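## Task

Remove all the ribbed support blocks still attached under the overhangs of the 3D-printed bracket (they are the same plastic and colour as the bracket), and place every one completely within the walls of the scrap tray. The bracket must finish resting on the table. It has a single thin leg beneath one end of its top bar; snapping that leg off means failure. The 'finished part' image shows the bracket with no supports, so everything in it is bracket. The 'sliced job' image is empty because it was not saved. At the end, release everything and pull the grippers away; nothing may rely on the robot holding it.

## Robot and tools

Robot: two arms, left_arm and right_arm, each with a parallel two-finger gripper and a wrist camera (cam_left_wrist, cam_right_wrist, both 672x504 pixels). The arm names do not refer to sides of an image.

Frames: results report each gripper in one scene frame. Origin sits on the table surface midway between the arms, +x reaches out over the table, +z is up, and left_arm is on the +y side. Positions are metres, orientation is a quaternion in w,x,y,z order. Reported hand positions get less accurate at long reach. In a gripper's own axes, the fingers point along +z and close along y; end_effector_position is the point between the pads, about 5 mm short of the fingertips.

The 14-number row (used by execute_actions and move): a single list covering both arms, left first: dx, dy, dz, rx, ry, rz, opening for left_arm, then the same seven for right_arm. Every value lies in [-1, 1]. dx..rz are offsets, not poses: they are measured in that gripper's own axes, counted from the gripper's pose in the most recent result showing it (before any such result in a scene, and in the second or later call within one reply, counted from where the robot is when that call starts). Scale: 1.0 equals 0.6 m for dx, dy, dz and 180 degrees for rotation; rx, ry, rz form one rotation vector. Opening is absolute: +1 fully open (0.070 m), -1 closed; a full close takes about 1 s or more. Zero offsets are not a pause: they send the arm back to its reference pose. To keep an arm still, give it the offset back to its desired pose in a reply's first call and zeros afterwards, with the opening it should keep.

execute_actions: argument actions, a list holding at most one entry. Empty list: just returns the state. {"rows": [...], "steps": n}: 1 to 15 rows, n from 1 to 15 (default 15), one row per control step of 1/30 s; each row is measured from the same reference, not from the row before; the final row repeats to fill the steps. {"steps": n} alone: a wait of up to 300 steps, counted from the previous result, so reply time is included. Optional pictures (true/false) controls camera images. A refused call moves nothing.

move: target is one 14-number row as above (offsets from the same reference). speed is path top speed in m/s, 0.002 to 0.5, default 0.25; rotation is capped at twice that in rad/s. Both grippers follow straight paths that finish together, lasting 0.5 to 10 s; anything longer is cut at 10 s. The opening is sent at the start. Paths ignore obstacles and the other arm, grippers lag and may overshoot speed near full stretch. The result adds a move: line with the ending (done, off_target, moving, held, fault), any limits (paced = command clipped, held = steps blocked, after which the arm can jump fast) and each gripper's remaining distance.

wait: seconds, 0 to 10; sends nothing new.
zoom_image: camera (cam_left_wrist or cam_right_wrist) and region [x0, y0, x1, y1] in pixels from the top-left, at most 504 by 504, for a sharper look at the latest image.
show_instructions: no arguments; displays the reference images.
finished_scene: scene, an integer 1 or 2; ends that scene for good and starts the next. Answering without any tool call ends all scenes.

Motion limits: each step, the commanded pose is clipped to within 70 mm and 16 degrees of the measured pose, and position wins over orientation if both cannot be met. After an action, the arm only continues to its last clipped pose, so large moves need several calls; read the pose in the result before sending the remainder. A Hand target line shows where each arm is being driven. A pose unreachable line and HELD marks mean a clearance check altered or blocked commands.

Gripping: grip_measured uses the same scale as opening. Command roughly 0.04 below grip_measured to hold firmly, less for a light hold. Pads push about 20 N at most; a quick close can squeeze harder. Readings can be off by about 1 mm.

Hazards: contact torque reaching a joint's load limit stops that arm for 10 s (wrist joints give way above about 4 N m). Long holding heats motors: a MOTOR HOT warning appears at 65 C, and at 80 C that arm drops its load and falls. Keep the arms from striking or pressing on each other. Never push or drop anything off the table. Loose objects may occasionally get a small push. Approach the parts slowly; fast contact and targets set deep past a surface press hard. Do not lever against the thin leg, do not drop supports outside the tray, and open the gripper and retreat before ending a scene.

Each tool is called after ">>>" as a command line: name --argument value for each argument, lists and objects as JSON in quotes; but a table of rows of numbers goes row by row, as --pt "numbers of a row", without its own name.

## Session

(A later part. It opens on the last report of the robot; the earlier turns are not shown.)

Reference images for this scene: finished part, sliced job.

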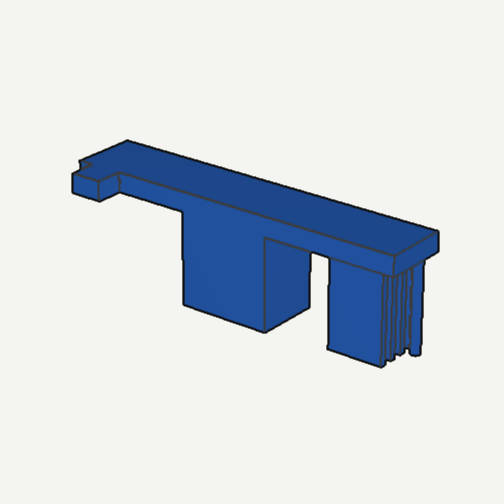

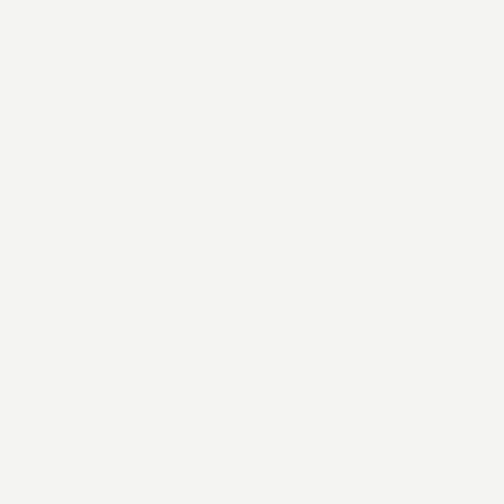

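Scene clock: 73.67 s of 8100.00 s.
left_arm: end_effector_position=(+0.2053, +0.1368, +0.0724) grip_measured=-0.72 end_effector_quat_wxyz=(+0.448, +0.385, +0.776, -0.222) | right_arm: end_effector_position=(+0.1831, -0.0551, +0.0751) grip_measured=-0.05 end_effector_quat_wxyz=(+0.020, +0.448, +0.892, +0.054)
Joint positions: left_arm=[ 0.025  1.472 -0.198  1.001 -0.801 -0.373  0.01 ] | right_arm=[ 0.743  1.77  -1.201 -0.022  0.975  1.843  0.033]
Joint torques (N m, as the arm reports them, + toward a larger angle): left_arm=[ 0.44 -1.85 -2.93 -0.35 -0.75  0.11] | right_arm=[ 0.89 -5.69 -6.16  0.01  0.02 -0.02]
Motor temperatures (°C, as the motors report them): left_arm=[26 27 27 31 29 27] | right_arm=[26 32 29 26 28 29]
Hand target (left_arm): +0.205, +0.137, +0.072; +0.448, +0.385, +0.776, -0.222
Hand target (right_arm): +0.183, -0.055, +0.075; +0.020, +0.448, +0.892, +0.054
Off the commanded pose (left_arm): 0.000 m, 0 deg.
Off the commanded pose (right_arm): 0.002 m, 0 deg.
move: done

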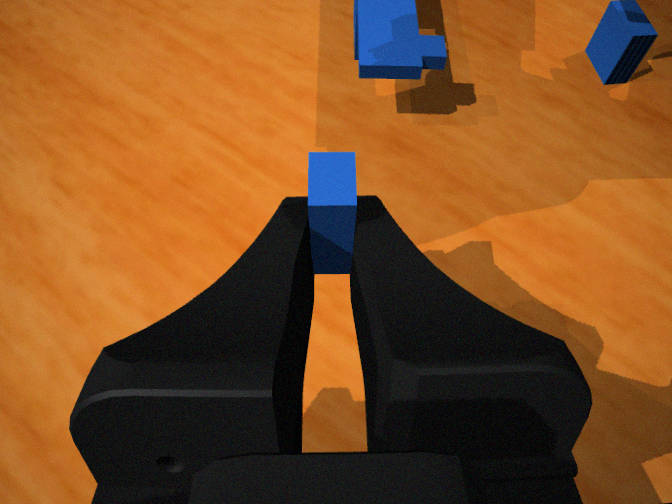

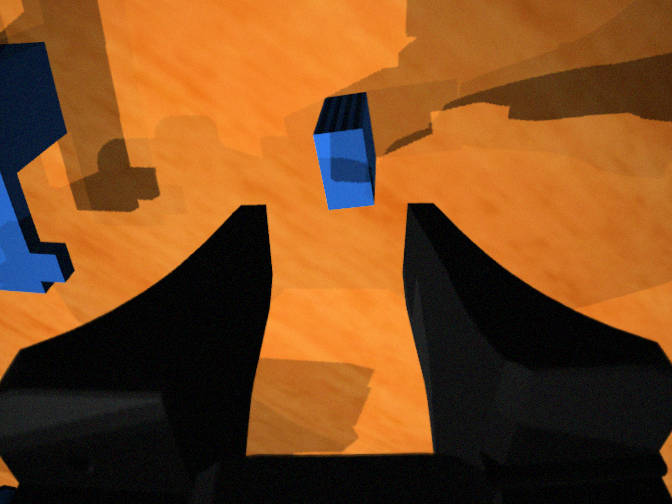

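>>> move --target '[0,0,0,0,0,0,-0.9,-0.005,-0.006,0.078,0.035,0,-0.04,-0.05]' --speed 0.12

>>> move --target '[0,0,0,0,0,0,-0.9,0,0,0,0,0,0,-0.7]'

>>> move --target '[0,0,0,0,0,0,-0.9,0,0,-0.12,0,0,0,-0.7]'

>>> move --target '[0,0,0,0,0,0,-0.9,-0.31,-0.075,0,-0.04,-0.04,-0.3,-0.7]' --speed 0.35

Scene clock: 76.00 s of 8100.00 s.
left_arm: end_effector_position=(+0.2053, +0.1368, +0.0724) grip_measured=-0.72 end_effector_quat_wxyz=(+0.448, +0.385, +0.776, -0.222) | right_arm: end_effector_position=(+0.1860, -0.0565, +0.0270) grip_measured=-0.05 end_effector_quat_wxyz=(-0.001, +0.392, +0.920, +0.003)
Joint positions: left_arm=[ 0.025  1.472 -0.198  1.001 -0.801 -0.373  0.01 ] | right_arm=[ 0.721  1.922 -1.223  0.004  0.953  1.681  0.033]
Joint torques (N m, as the arm reports them, + toward a larger angle): left_arm=[ 0.24 -1.79 -2.99 -0.33 -0.74  0.1 ] | right_arm=[ 0.41 -8.95 -5.57  0.15  0.06  0.3 ]
Motor temperatures (°C, as the motors report them): left_arm=[26 27 27 31 29 27] | right_arm=[26 32 29 26 28 29]
Hand target (left_arm): +0.205, +0.137, +0.072; +0.448, +0.385, +0.776, -0.222
Hand target (right_arm): +0.186, -0.056, +0.028; -0.001, +0.392, +0.920, +0.004
Off the commanded pose (left_arm): 0.000 m, 0 deg.
Off the commanded pose (right_arm): 0.001 m, 0 deg.
move: done

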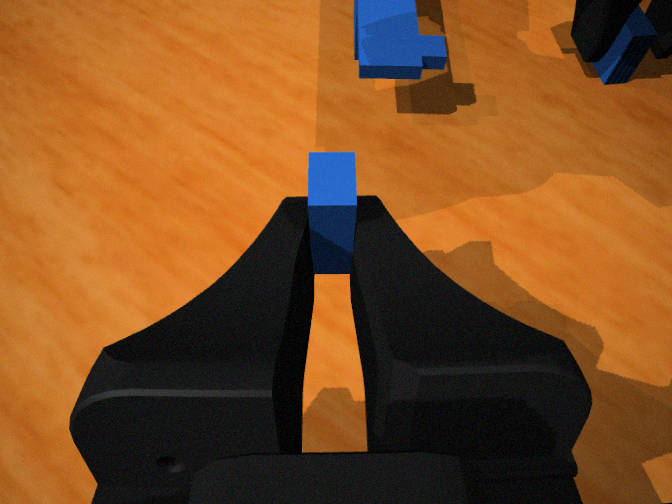

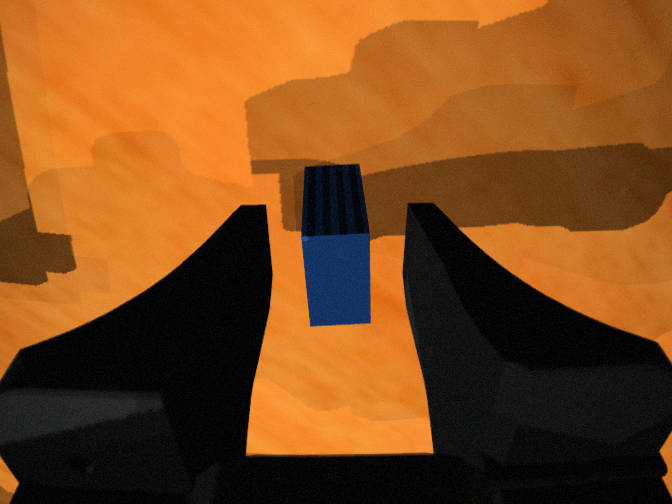

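Scene clock: 76.50 s of 8100.00 s.
left_arm: end_effector_position=(+0.2053, +0.1368, +0.0724) grip_measured=-0.72 end_effector_quat_wxyz=(+0.448, +0.385, +0.776, -0.222) | right_arm: end_effector_position=(+0.1861, -0.0565, +0.0270) grip_measured=-0.59 end_effector_quat_wxyz=(-0.001, +0.392, +0.920, +0.003)
Joint positions: left_arm=[ 0.025  1.472 -0.198  1.001 -0.801 -0.373  0.01 ] | right_arm=[ 0.721  1.922 -1.223  0.004  0.953  1.682  0.014]
Joint torques (N m, as the arm reports them, + toward a larger angle): left_arm=[ 0.27 -1.89 -2.9  -0.34 -0.73  0.13] | right_arm=[ 0.37 -8.32 -5.2   0.16  0.03  0.1 ]
Motor temperatures (°C, as the motors report them): left_arm=[26 27 27 31 29 27] | right_arm=[26 32 29 26 28 29]
Hand target (left_arm): +0.205, +0.137, +0.072; +0.448, +0.385, +0.776, -0.222
Hand target (right_arm): +0.186, -0.056, +0.027; -0.001, +0.392, +0.920, +0.003
Off the commanded pose (left_arm): 0.000 m, 0 deg.
Off the commanded pose (right_arm): 0.000 m, 0 deg.
move: done

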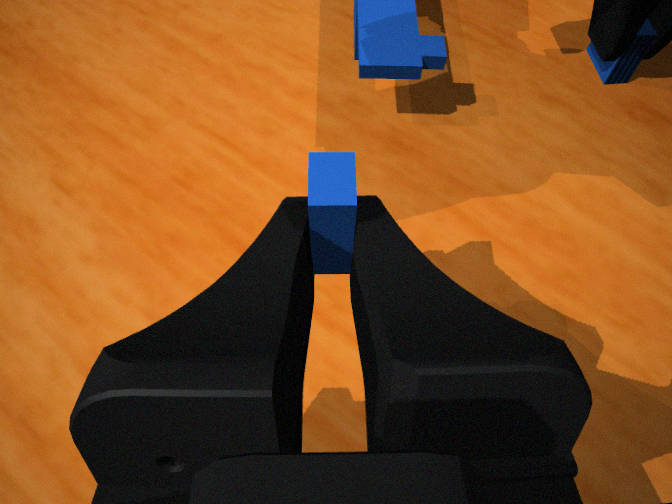

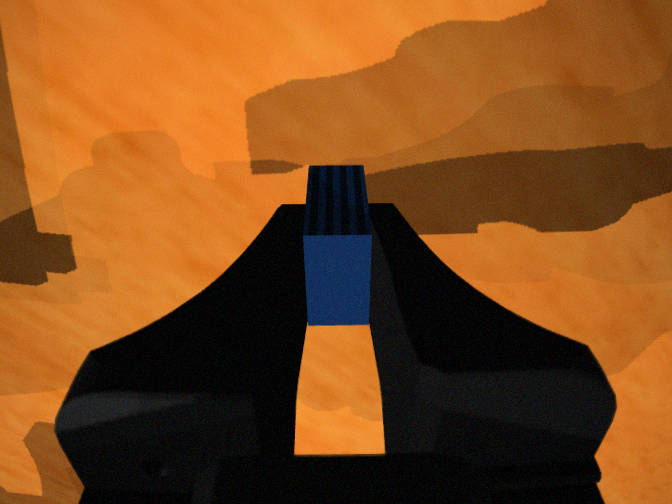

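Scene clock: 77.27 s of 8100.00 s.
left_arm: end_effector_position=(+0.2053, +0.1368, +0.0724) grip_measured=-0.72 end_effector_quat_wxyz=(+0.448, +0.385, +0.776, -0.222) | right_arm: end_effector_position=(+0.1862, -0.0562, +0.1002) grip_measured=-0.59 end_effector_quat_wxyz=(-0.001, +0.391, +0.920, +0.004)
Joint positions: left_arm=[ 0.025  1.472 -0.198  1.001 -0.801 -0.373  0.01 ] | right_arm=[ 0.721  1.823 -1.387  0.004  1.215  1.682  0.014]
Joint torques (N m, as the arm reports them, + toward a larger angle): left_arm=[ 0.21 -1.79 -3.02 -0.33 -0.76  0.09] | right_arm=[ 0.21 -6.27 -3.98  0.09 -0.01  0.19]
Motor temperatures (°C, as the motors report them): left_arm=[26 27 27 31 29 27] | right_arm=[26 32 29 26 28 29]
Hand target (left_arm): +0.205, +0.137, +0.072; +0.448, +0.385, +0.776, -0.222
Hand target (right_arm): +0.186, -0.056, +0.099; -0.001, +0.391, +0.920, +0.003
Off the commanded pose (left_arm): 0.000 m, 0 deg.
Off the commanded pose (right_arm): 0.001 m, 0 deg.
move: done

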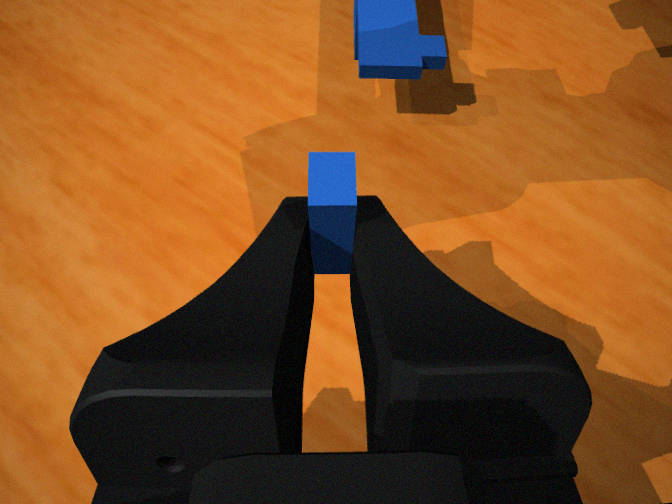

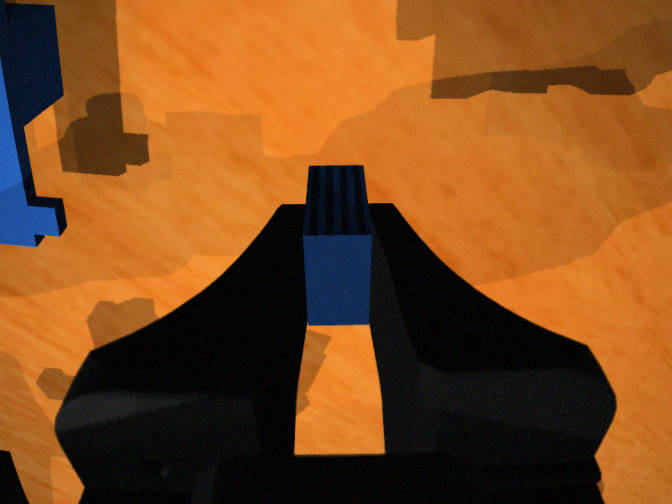

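Scene clock: 79.17 s of 8100.00 s.
left_arm: end_effector_position=(+0.2053, +0.1368, +0.0724) grip_measured=-0.72 end_effector_quat_wxyz=(+0.448, +0.385, +0.776, -0.222) | right_arm: end_effector_position=(+0.2847, -0.2233, +0.1017) grip_measured=-0.59 end_effector_quat_wxyz=(+0.085, -0.070, +0.993, +0.030)
Joint positions: left_arm=[ 0.025  1.472 -0.198  1.001 -0.801 -0.373  0.01 ] | right_arm=[ 0.143  1.652 -1.148  0.024  0.974  0.149  0.014]
Joint torques (N m, as the arm reports them, + toward a larger angle): left_arm=[ 0.19 -1.89 -3.03 -0.37 -0.75  0.11] | right_arm=[ 1.17 -5.   -6.51  0.06  0.04  0.29]
Motor temperatures (°C, as the motors report them): left_arm=[26 27 27 31 29 27] | right_arm=[26 32 29 26 28 29]
Hand target (left_arm): +0.205, +0.137, +0.072; +0.448, +0.385, +0.776, -0.222
Hand target (right_arm): +0.285, -0.223, +0.102; +0.085, -0.070, +0.993, +0.030
Off the commanded pose (left_arm): 0.000 m, 0 deg.
Off the commanded pose (right_arm): 0.004 m, 1 deg.
move: off_target (right_arm)

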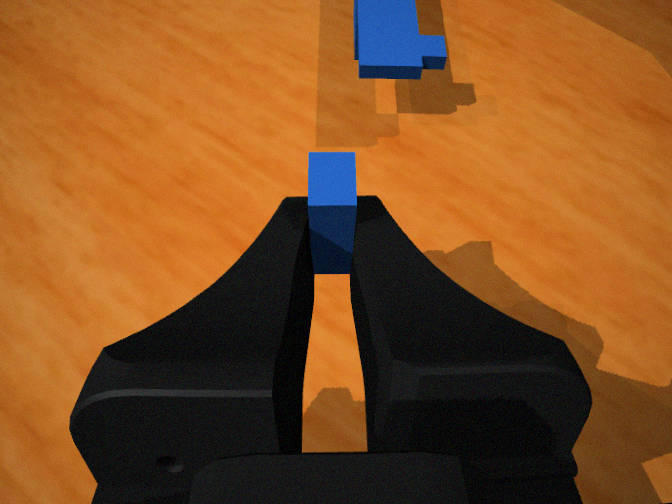

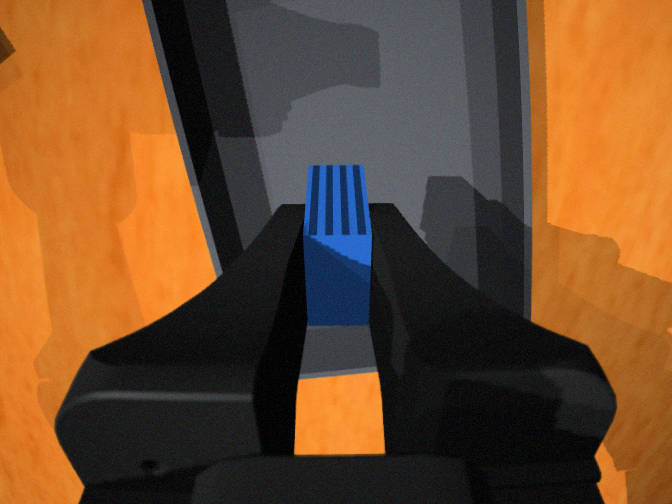

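Place toward the near end, then rise and look for D.

>>> move --target '[0,0,0,0,0,0,-0.9,0.065,-0.02,0.1,0,0.05,0,-0.7]' --speed 0.12

>>> move --target '[0,0,0,0,0,0,-0.9,0,0,0,0,0,0,-0.4]'

>>> move --target '[0,0,0,0,0,0,-0.9,0,0,-0.1,0,0,0,-0.4]'

>>> move --target '[0,0,0,0,0,0,-0.9,-0.15,0.12,-0.1,0,-0.2,0,0.4]' --speed 0.35

Scene clock: 81.43 s of 8100.00 s.
left_arm: end_effector_position=(+0.2053, +0.1368, +0.0724) grip_measured=-0.72 end_effector_quat_wxyz=(+0.448, +0.385, +0.776, -0.222) | right_arm: end_effector_position=(+0.2575, -0.2368, +0.0340) grip_measured=-0.59 end_effector_quat_wxyz=(+0.006, -0.072, +0.997, +0.024)
Joint positions: left_arm=[ 0.025  1.472 -0.198  1.001 -0.801 -0.373  0.01 ] | right_arm=[ 0.11   1.769 -1.02   0.058  0.889  0.088  0.014]
Joint torques (N m, as the arm reports them, + toward a larger angle): left_arm=[ 0.15 -2.   -3.08 -0.33 -0.74  0.09] | right_arm=[ 0.61 -7.58 -5.63  0.19  0.08  0.13]
Motor temperatures (°C, as the motors report them): left_arm=[26 27 27 31 29 27] | right_arm=[26 32 29 26 28 29]
Hand target (left_arm): +0.205, +0.137, +0.072; +0.448, +0.385, +0.776, -0.222
Hand target (right_arm): +0.258, -0.237, +0.035; +0.007, -0.072, +0.997, +0.024
Off the commanded pose (left_arm): 0.000 m, 0 deg.
Off the commanded pose (right_arm): 0.002 m, 0 deg.
move: done

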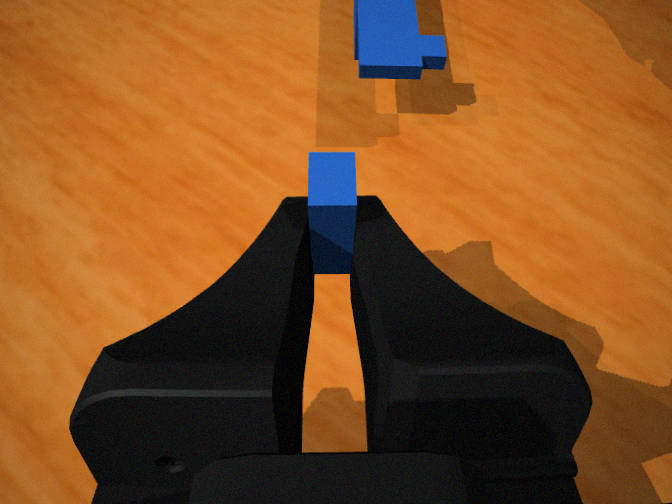

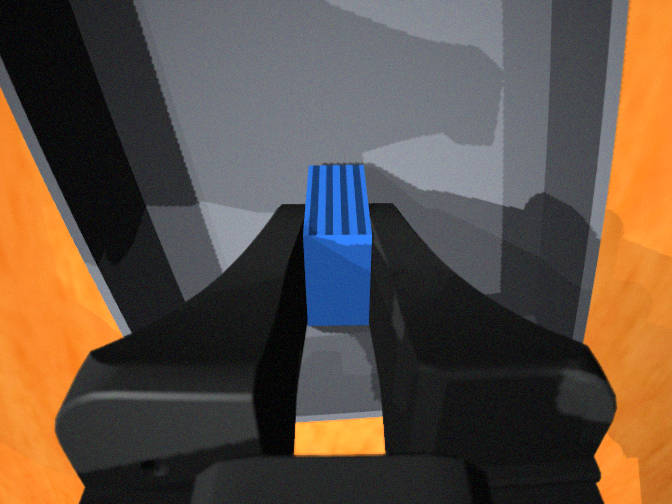

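Scene clock: 81.93 s of 8100.00 s.
left_arm: end_effector_position=(+0.2053, +0.1368, +0.0724) grip_measured=-0.72 end_effector_quat_wxyz=(+0.448, +0.385, +0.776, -0.222) | right_arm: end_effector_position=(+0.2576, -0.2368, +0.0340) grip_measured=-0.40 end_effector_quat_wxyz=(+0.006, -0.072, +0.997, +0.024)
Joint positions: left_arm=[ 0.025  1.472 -0.198  1.001 -0.801 -0.373  0.01 ] | right_arm=[ 0.11   1.769 -1.02   0.058  0.889  0.088  0.021]
Joint torques (N m, as the arm reports them, + toward a larger angle): left_arm=[ 0.32 -1.8  -3.03 -0.33 -0.74  0.1 ] | right_arm=[ 0.48 -6.9  -4.74  0.2   0.03  0.05]
Motor temperatures (°C, as the motors report them): left_arm=[26 27 27 31 29 27] | right_arm=[26 32 29 26 28 29]
Hand target (left_arm): +0.205, +0.137, +0.072; +0.448, +0.385, +0.776, -0.222
Hand target (right_arm): +0.258, -0.237, +0.034; +0.006, -0.072, +0.997, +0.024
Off the commanded pose (left_arm): 0.000 m, 0 deg.
Off the commanded pose (right_arm): 0.000 m, 0 deg.
move: done

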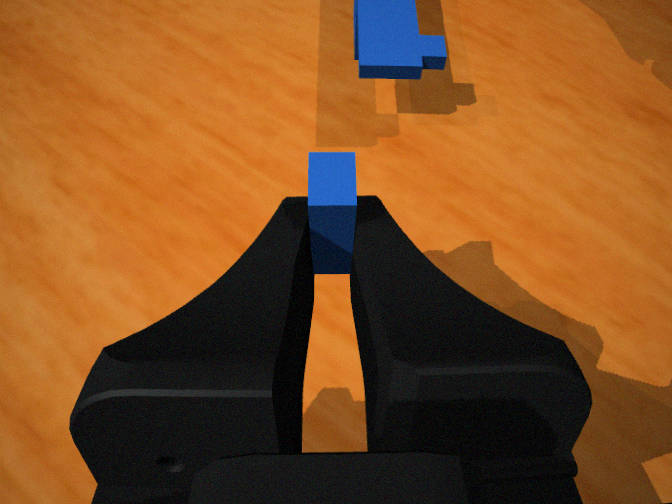

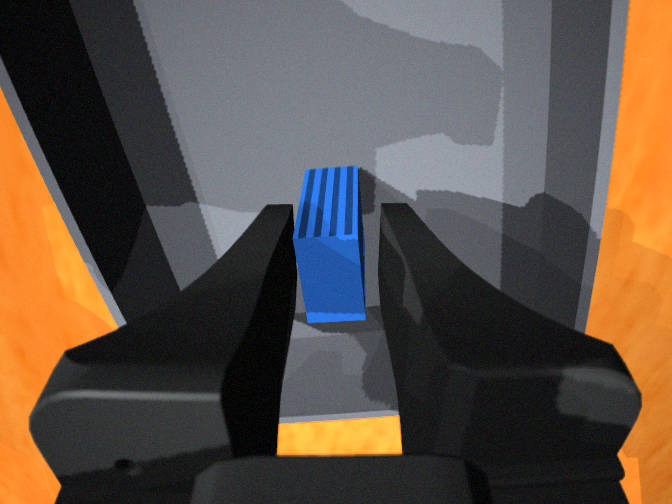

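Scene clock: 82.67 s of 8100.00 s.
left_arm: end_effector_position=(+0.2053, +0.1368, +0.0724) grip_measured=-0.72 end_effector_quat_wxyz=(+0.448, +0.385, +0.776, -0.222) | right_arm: end_effector_position=(+0.2577, -0.2393, +0.0952) grip_measured=-0.40 end_effector_quat_wxyz=(+0.007, -0.072, +0.997, +0.024)
Joint positions: left_arm=[ 0.025  1.472 -0.198  1.001 -0.801 -0.373  0.01 ] | right_arm=[ 0.101  1.669 -1.156  0.05   1.122  0.094  0.021]
Joint torques (N m, as the arm reports them, + toward a larger angle): left_arm=[ 0.22 -1.95 -2.91 -0.34 -0.75  0.11] | right_arm=[ 0.29 -4.96 -3.93  0.06 -0.08  0.29]
Motor temperatures (°C, as the motors report them): left_arm=[26 27 27 31 29 27] | right_arm=[26 32 29 26 28 29]
Hand target (left_arm): +0.205, +0.137, +0.072; +0.448, +0.385, +0.776, -0.222
Hand target (right_arm): +0.257, -0.239, +0.094; +0.006, -0.072, +0.997, +0.024
Off the commanded pose (left_arm): 0.000 m, 0 deg.
Off the commanded pose (right_arm): 0.001 m, 0 deg.
move: done

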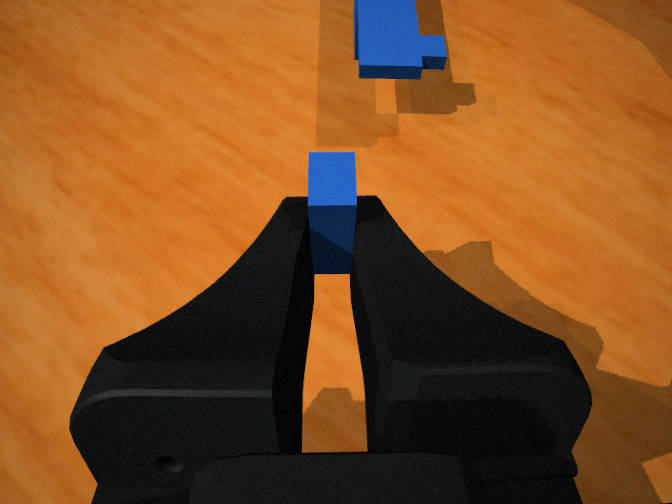

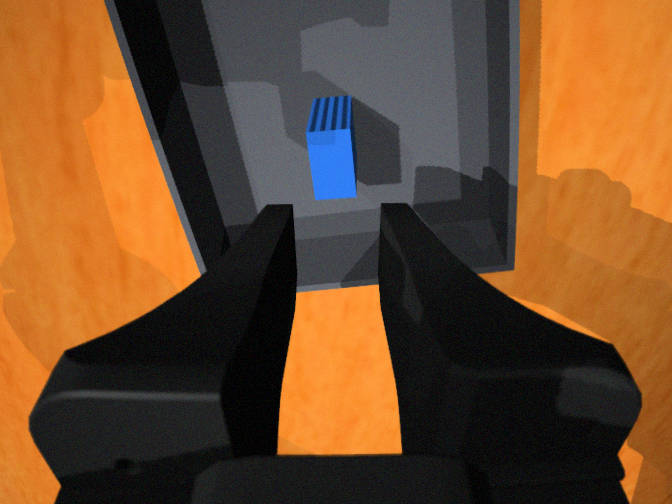

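Scene clock: 84.00 s of 8100.00 s.
left_arm: end_effector_position=(+0.2053, +0.1368, +0.0724) grip_measured=-0.72 end_effector_quat_wxyz=(+0.448, +0.385, +0.776, -0.222) | right_arm: end_effector_position=(+0.3352, -0.1573, +0.1607) grip_measured=+0.40 end_effector_quat_wxyz=(+0.314, -0.060, +0.946, +0.049)
Joint positions: left_arm=[ 0.025  1.472 -0.198  1.001 -0.801 -0.373  0.01 ] | right_arm=[ 0.371  1.572 -1.125 -0.326  0.613  0.612  0.049]
Joint torques (N m, as the arm reports them, + toward a larger angle): left_arm=[ 0.09 -1.81 -3.08 -0.33 -0.72  0.1 ] | right_arm=[ 1.45 -4.64 -4.98  0.05 -0.23 -0.15]
Motor temperatures (°C, as the motors report them): left_arm=[26 27 27 31 29 27] | right_arm=[26 32 29 26 28 29]
Hand target (left_arm): +0.205, +0.137, +0.072; +0.448, +0.385, +0.776, -0.222
Hand target (right_arm): +0.335, -0.157, +0.160; +0.313, -0.061, +0.946, +0.048
Off the commanded pose (left_arm): 0.000 m, 0 deg.
Off the commanded pose (right_arm): 0.001 m, 0 deg.
move: done

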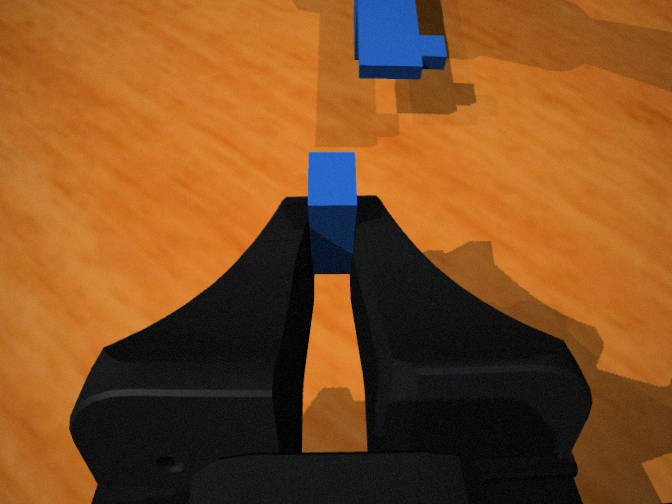

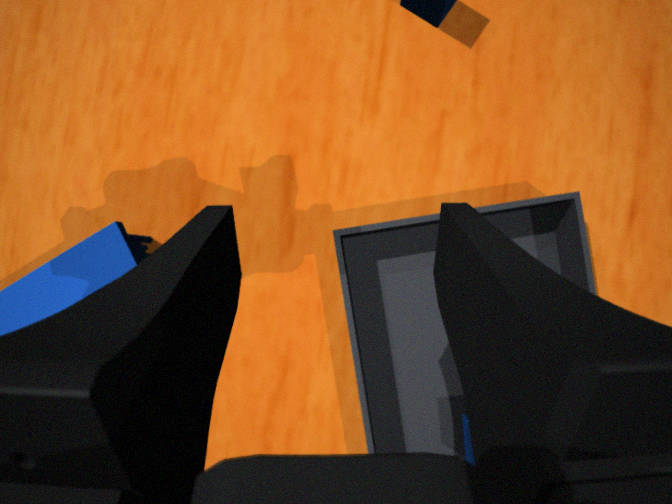

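>>> move --target '[-0.015,-0.233,0.08,0,0,0,-0.9,-0.06,-0.083,0.22,0,0,0.12,0.4]'

Scene clock: 86.87 s of 8100.00 s.
left_arm: end_effector_position=(+0.1240, +0.0164, +0.0572) grip_measured=-0.72 end_effector_quat_wxyz=(+0.449, +0.389, +0.774, -0.218) | right_arm: end_effector_position=(+0.4489, -0.1880, +0.0735) grip_measured=+0.40 end_effector_quat_wxyz=(+0.301, +0.118, +0.940, +0.104)
Joint positions: left_arm=[-1.105  1.624 -0.252 -0.446 -0.782  0.154  0.01 ] | right_arm=[ 0.148  1.987 -1.337 -0.164  0.365  0.689  0.049]
Joint torques (N m, as the arm reports them, + toward a larger angle): left_arm=[ 0.11 -2.65 -3.    0.11 -1.1   0.09] | right_arm=[  1.83 -10.35  -4.36  -0.04  -0.25  -0.16]
Motor temperatures (°C, as the motors report them): left_arm=[26 27 27 31 29 27] | right_arm=[26 32 29 26 28 29]
Hand target (left_arm): +0.124, +0.016, +0.057; +0.449, +0.389, +0.774, -0.219
Hand target (right_arm): +0.449, -0.188, +0.073; +0.301, +0.118, +0.941, +0.104
Off the commanded pose (left_arm): 0.003 m, 1 deg.
Off the commanded pose (right_arm): 0.002 m, 0 deg.
move: done

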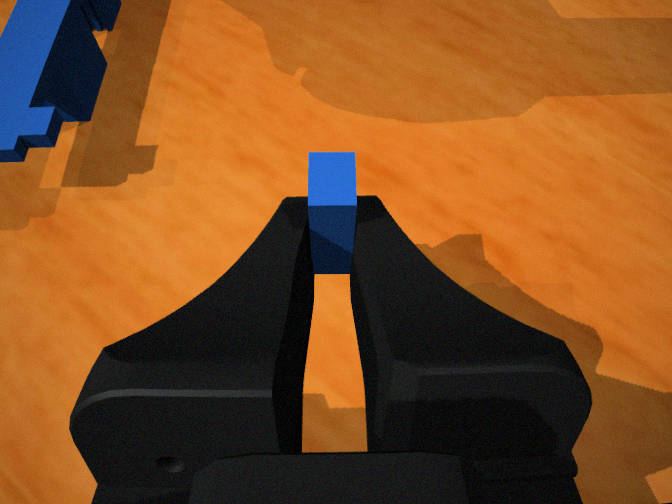

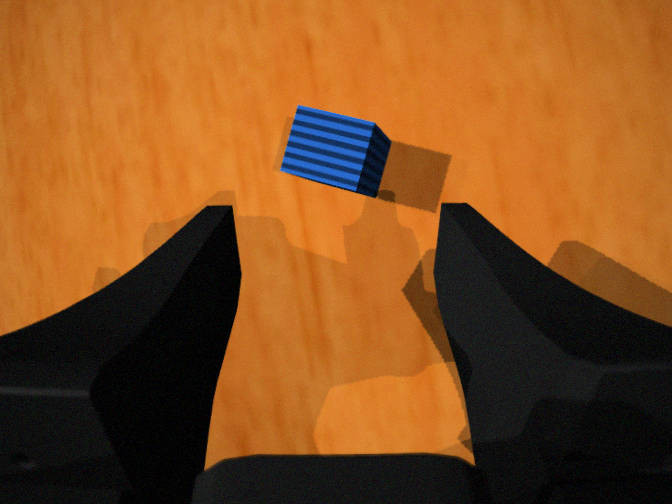

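>>> move --target '[0,0,0.165,0,0,0,-0.9,0,0,0.09,0.09,0.04,0.02,0.4]' --speed 0.12

Scene clock: 89.13 s of 8100.00 s.
left_arm: end_effector_position=(+0.1767, -0.0527, +0.0091) grip_measured=-0.72 end_effector_quat_wxyz=(+0.449, +0.388, +0.774, -0.219) | right_arm: end_effector_position=(+0.4800, -0.1809, +0.0289) grip_measured=+0.40 end_effector_quat_wxyz=(+0.218, +0.181, +0.959, -0.012)
Joint positions: left_arm=[-0.971  2.015 -0.561 -0.26  -0.848  0.071  0.01 ] | right_arm=[ 0.221  2.311 -1.831 -0.338  0.841  0.937  0.049]
Joint torques (N m, as the arm reports them, + toward a larger angle): left_arm=[ 0.21 -5.83 -1.33 -0.01 -0.78 -0.15] | right_arm=[  1.57 -12.17  -4.75  -0.08  -0.3    0.04]
Motor temperatures (°C, as the motors report them): left_arm=[26 27 27 31 29 27] | right_arm=[26 32 29 26 28 29]
Hand target (left_arm): +0.176, -0.052, +0.009; +0.448, +0.389, +0.775, -0.219
Hand target (right_arm): +0.480, -0.181, +0.029; +0.218, +0.181, +0.959, -0.011
Off the commanded pose (left_arm): 0.002 m, 0 deg.
Off the commanded pose (right_arm): 0.002 m, 0 deg.
move: done

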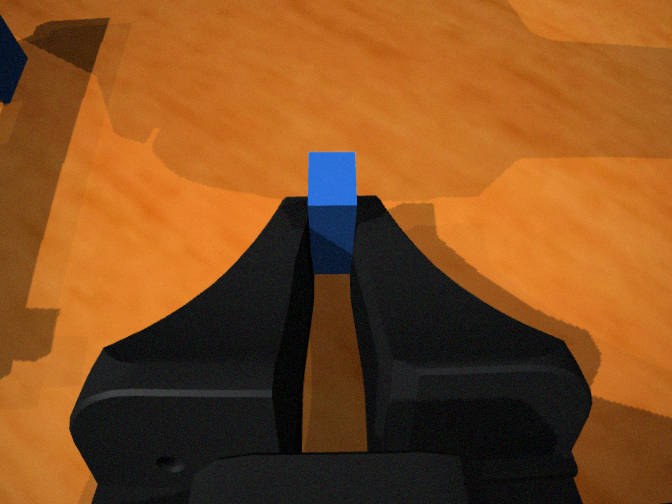

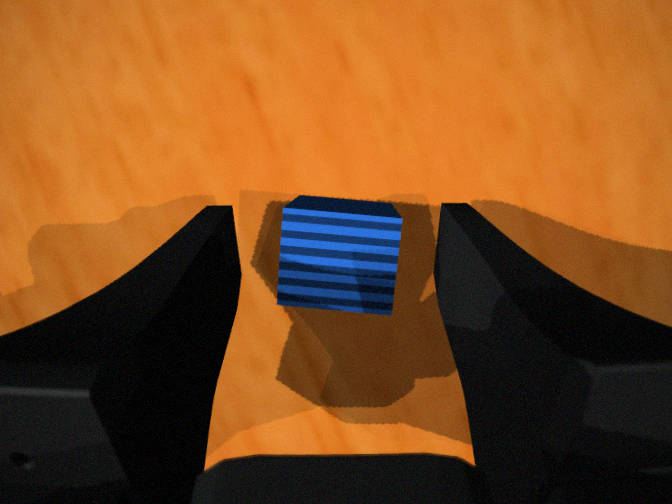

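>>> move --target '[0.004,0,0.002,0,0,0,-0.9,0.002,0,0.006,0,0,0.02,0.1]' --speed 0.05

>>> move --target '[0,0,0,0,0,0,-0.62,0,0,0,0,0,0,-0.45]'

>>> move --target '[0.02,0,-0.1,0,0,0,-0.5,0,0,-0.13,0,0,0,-0.45]' --speed 0.15

Scene clock: 90.83 s of 8100.00 s.
left_arm: end_effector_position=(+0.1764, -0.0523, +0.0062) grip_measured=-0.72 end_effector_quat_wxyz=(+0.449, +0.389, +0.775, -0.219) | right_arm: end_effector_position=(+0.4804, -0.1807, +0.0251) grip_measured=+0.10 end_effector_quat_wxyz=(+0.218, +0.212, +0.953, -0.005)
Joint positions: left_arm=[-0.971  2.026 -0.56  -0.257 -0.859  0.067  0.01 ] | right_arm=[ 0.221  2.318 -1.827 -0.341  0.832  1.005  0.039]
Joint torques (N m, as the arm reports them, + toward a larger angle): left_arm=[ 0.1  -4.89 -2.96  0.13 -0.98 -0.15] | right_arm=[  0.3  -10.5   -4.54  -0.2   -0.25  -0.06]
Motor temperatures (°C, as the motors report them): left_arm=[26 27 27 31 29 27] | right_arm=[26 32 29 26 28 29]
Hand target (left_arm): +0.177, -0.053, +0.006; +0.449, +0.388, +0.774, -0.219
Hand target (right_arm): +0.480, -0.181, +0.025; +0.218, +0.211, +0.953, -0.005
Off the commanded pose (left_arm): 0.000 m, 0 deg.
Off the commanded pose (right_arm): 0.000 m, 0 deg.
move: done

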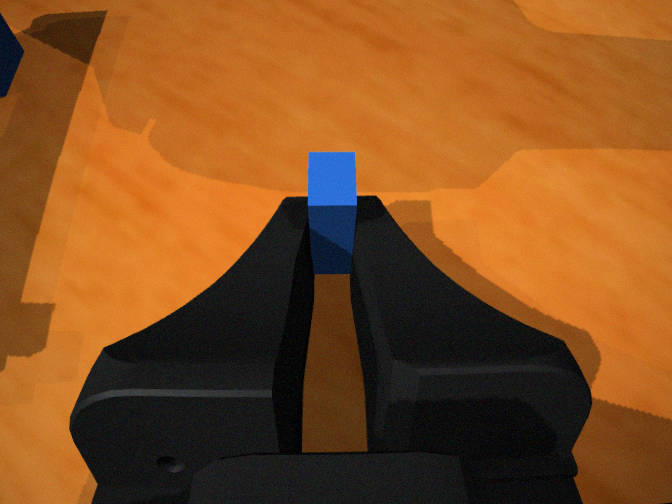

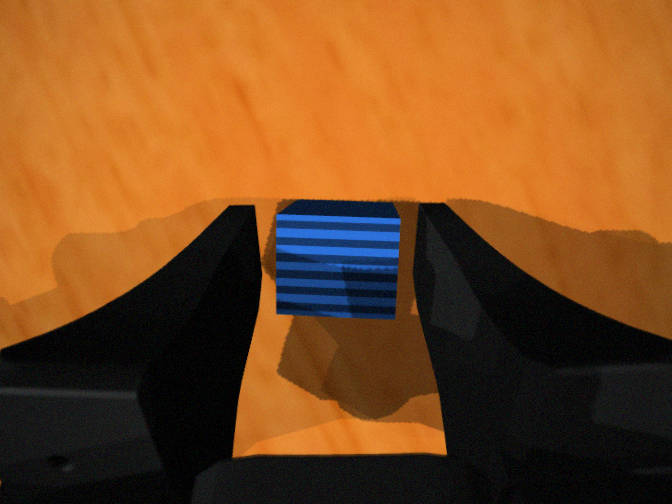

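Scene clock: 91.33 s of 8100.00 s.
left_arm: end_effector_position=(+0.1764, -0.0523, +0.0063) grip_measured=-0.62 end_effector_quat_wxyz=(+0.449, +0.389, +0.774, -0.219) | right_arm: end_effector_position=(+0.4804, -0.1807, +0.0251) grip_measured=-0.29 end_effector_quat_wxyz=(+0.218, +0.212, +0.953, -0.005)
Joint positions: left_arm=[-0.971  2.026 -0.56  -0.257 -0.859  0.067  0.013] | right_arm=[ 0.221  2.318 -1.827 -0.341  0.832  1.005  0.025]
Joint torques (N m, as the arm reports them, + toward a larger angle): left_arm=[-0.01 -4.86 -2.59  0.11 -1.07 -0.19] | right_arm=[  0.47 -10.54  -4.5   -0.18  -0.26   0.06]
Motor temperatures (°C, as the motors report them): left_arm=[26 27 27 31 29 27] | right_arm=[26 32 29 26 28 29]
Hand target (left_arm): +0.176, -0.052, +0.006; +0.449, +0.389, +0.775, -0.219
Hand target (right_arm): +0.480, -0.181, +0.025; +0.218, +0.212, +0.953, -0.005
Off the commanded pose (left_arm): 0.000 m, 0 deg.
Off the commanded pose (right_arm): 0.000 m, 0 deg.
move: done

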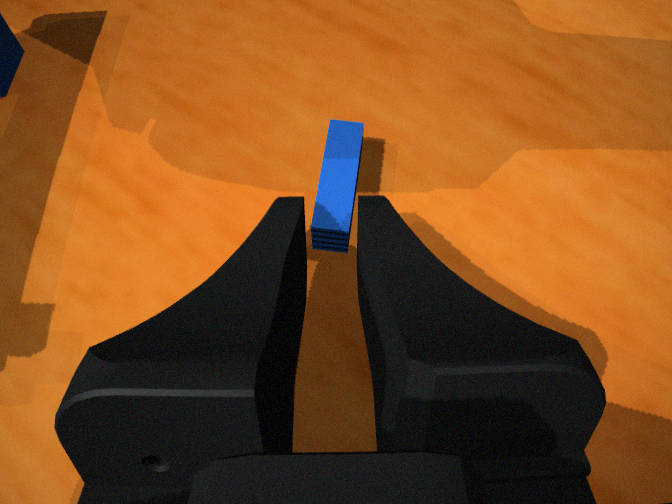

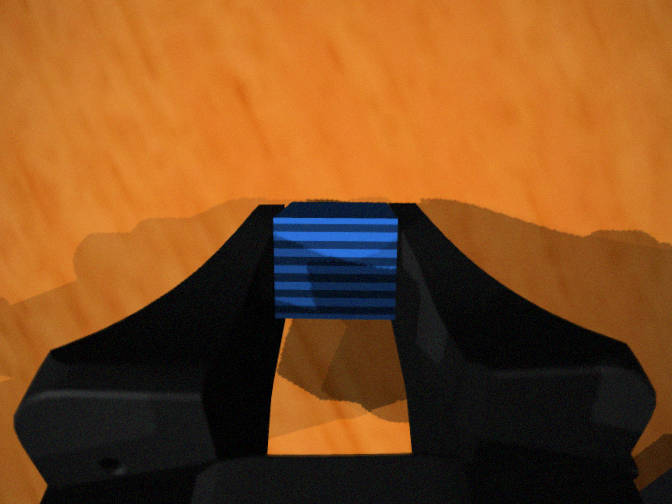

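Scene clock: 92.17 s of 8100.00 s.
left_arm: end_effector_position=(+0.1407, -0.0053, +0.0250) grip_measured=-0.50 end_effector_quat_wxyz=(+0.448, +0.389, +0.775, -0.219) | right_arm: end_effector_position=(+0.4480, -0.1720, +0.0963) grip_measured=-0.29 end_effector_quat_wxyz=(+0.218, +0.211, +0.953, -0.004)
Joint positions: left_arm=[-1.048  1.861 -0.33  -0.328 -0.924  0.058  0.017] | right_arm=[ 0.267  2.142 -1.797 -0.32   0.983  0.995  0.025]
Joint torques (N m, as the arm reports them, + toward a larger angle): left_arm=[ 0.47 -3.6  -2.8   0.08 -1.    0.1 ] | right_arm=[ 0.92 -9.45 -6.73 -0.09 -0.27 -0.09]
Motor temperatures (°C, as the motors report them): left_arm=[26 27 27 31 29 27] | right_arm=[26 32 29 26 28 29]
Hand target (left_arm): +0.141, -0.006, +0.025; +0.449, +0.389, +0.774, -0.219
Hand target (right_arm): +0.449, -0.172, +0.096; +0.218, +0.211, +0.953, -0.004
Off the commanded pose (left_arm): 0.001 m, 0 deg.
Off the commanded pose (right_arm): 0.001 m, 0 deg.
move: done

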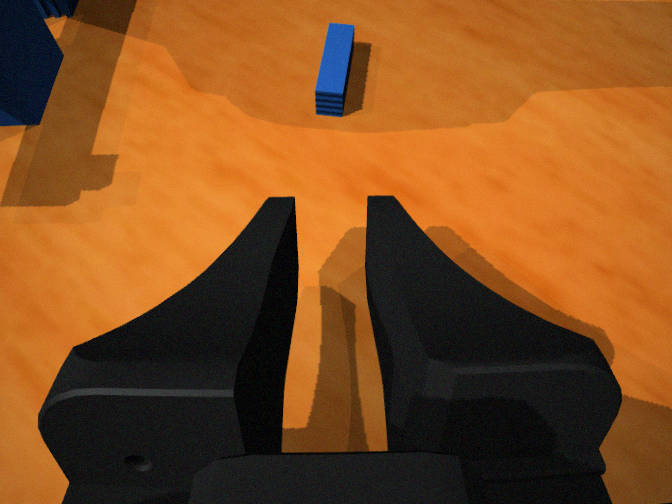

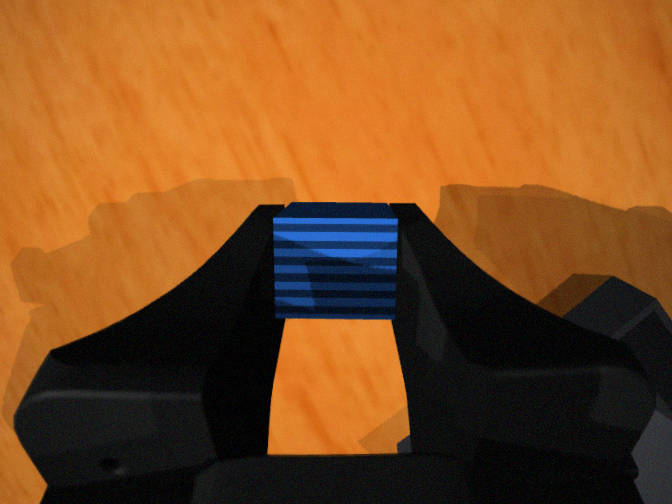

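>>> move --target '[-0.06,0.2,-0.15,0,0,0,-0.5,0.138,-0.148,-0.078,-0.093,0.019,-0.2,-0.45]' --speed 0.35

>>> move --target '[0,0,0,0,0,0,-0.5,0.03,-0.006,0.065,0,0.03,0,-0.45]' --speed 0.12

Scene clock: 94.97 s of 8100.00 s.
left_arm: end_effector_position=(+0.1985, +0.1153, +0.0995) grip_measured=-0.50 end_effector_quat_wxyz=(+0.448, +0.385, +0.776, -0.220) | right_arm: end_effector_position=(+0.3264, -0.2157, +0.0991) grip_measured=-0.29 end_effector_quat_wxyz=(+0.207, -0.125, +0.968, +0.069)
Joint positions: left_arm=[-0.162  1.307 -0.246  0.985 -0.607 -0.568  0.018] | right_arm=[ 0.092  1.642 -1.05   0.142  0.639 -0.103  0.025]
Joint torques (N m, as the arm reports them, + toward a larger angle): left_arm=[ 0.22 -1.12 -3.85 -0.35 -0.95  0.04] | right_arm=[ 0.99 -6.07 -5.    0.09 -0.13  0.28]
Motor temperatures (°C, as the motors report them): left_arm=[26 27 27 31 29 27] | right_arm=[26 32 29 26 28 29]
Hand target (left_arm): +0.198, +0.115, +0.099; +0.448, +0.385, +0.776, -0.220
Hand target (right_arm): +0.326, -0.216, +0.099; +0.207, -0.125, +0.968, +0.069
Off the commanded pose (left_arm): 0.004 m, 0 deg.
Off the commanded pose (right_arm): 0.003 m, 0 deg.
move: off_target (left_arm)

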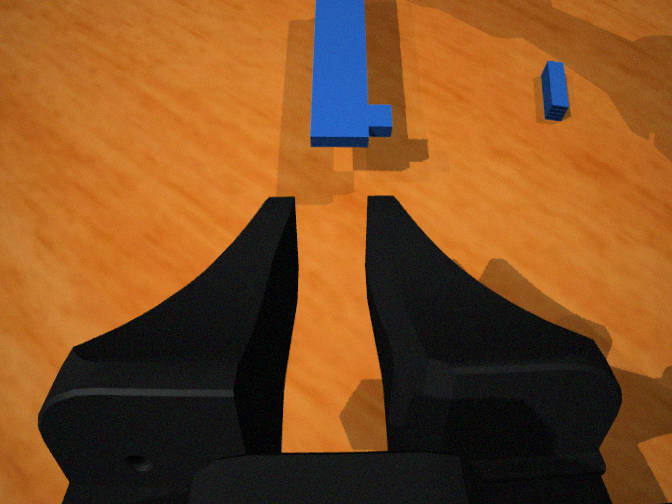

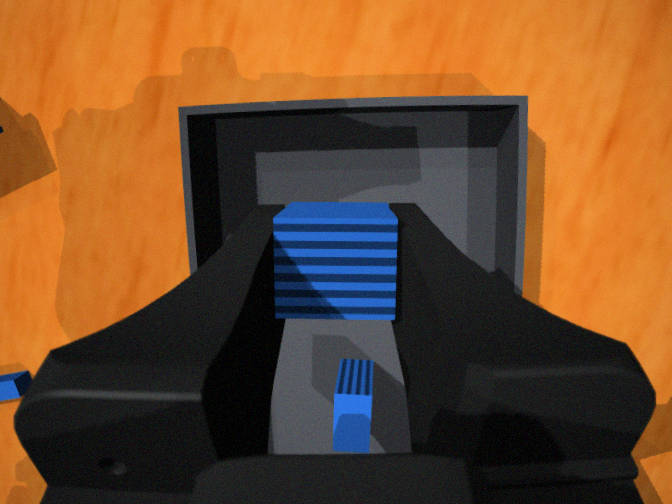

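Scene clock: 95.70 s of 8100.00 s.
left_arm: end_effector_position=(+0.1985, +0.1153, +0.0995) grip_measured=-0.50 end_effector_quat_wxyz=(+0.448, +0.385, +0.776, -0.220) | right_arm: end_effector_position=(+0.3260, -0.2160, +0.0547) grip_measured=-0.29 end_effector_quat_wxyz=(+0.160, -0.128, +0.977, +0.063)
Joint positions: left_arm=[-0.162  1.307 -0.246  0.985 -0.607 -0.568  0.017] | right_arm=[ 0.091  1.764 -1.049  0.148  0.614 -0.119  0.025]
Joint torques (N m, as the arm reports them, + toward a larger angle): left_arm=[ 0.17 -1.05 -3.89 -0.35 -0.95  0.03] | right_arm=[ 0.2  -8.05 -6.16  0.27 -0.29 -0.08]
Motor temperatures (°C, as the motors report them): left_arm=[26 27 27 31 29 27] | right_arm=[26 32 29 26 28 29]
Hand target (left_arm): +0.198, +0.115, +0.099; +0.448, +0.385, +0.776, -0.220
Hand target (right_arm): +0.326, -0.216, +0.056; +0.161, -0.128, +0.977, +0.063
Off the commanded pose (left_arm): 0.000 m, 0 deg.
Off the commanded pose (right_arm): 0.001 m, 0 deg.
move: done

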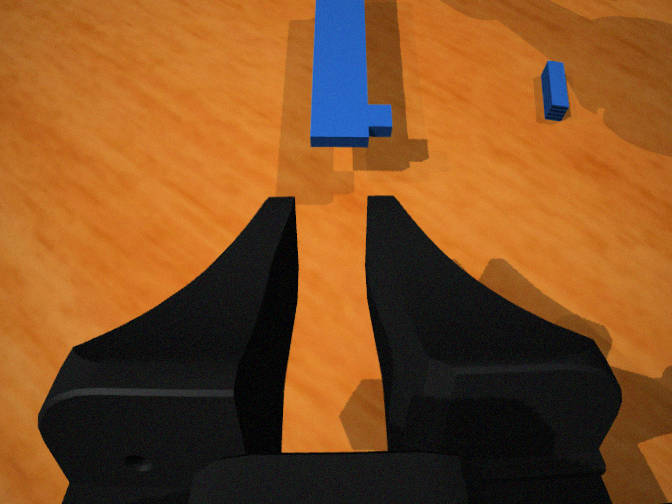

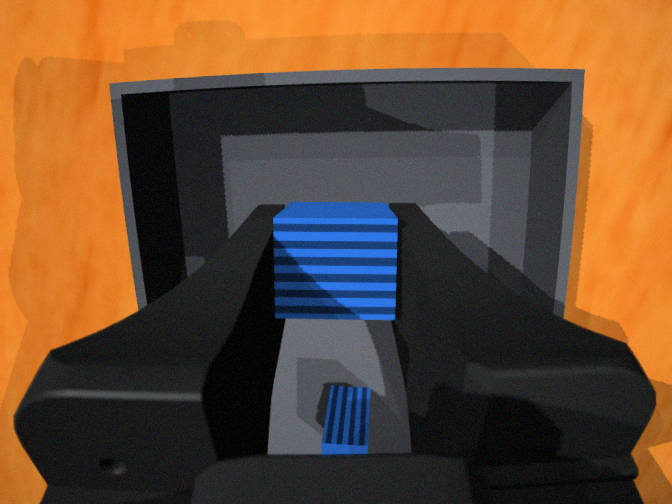

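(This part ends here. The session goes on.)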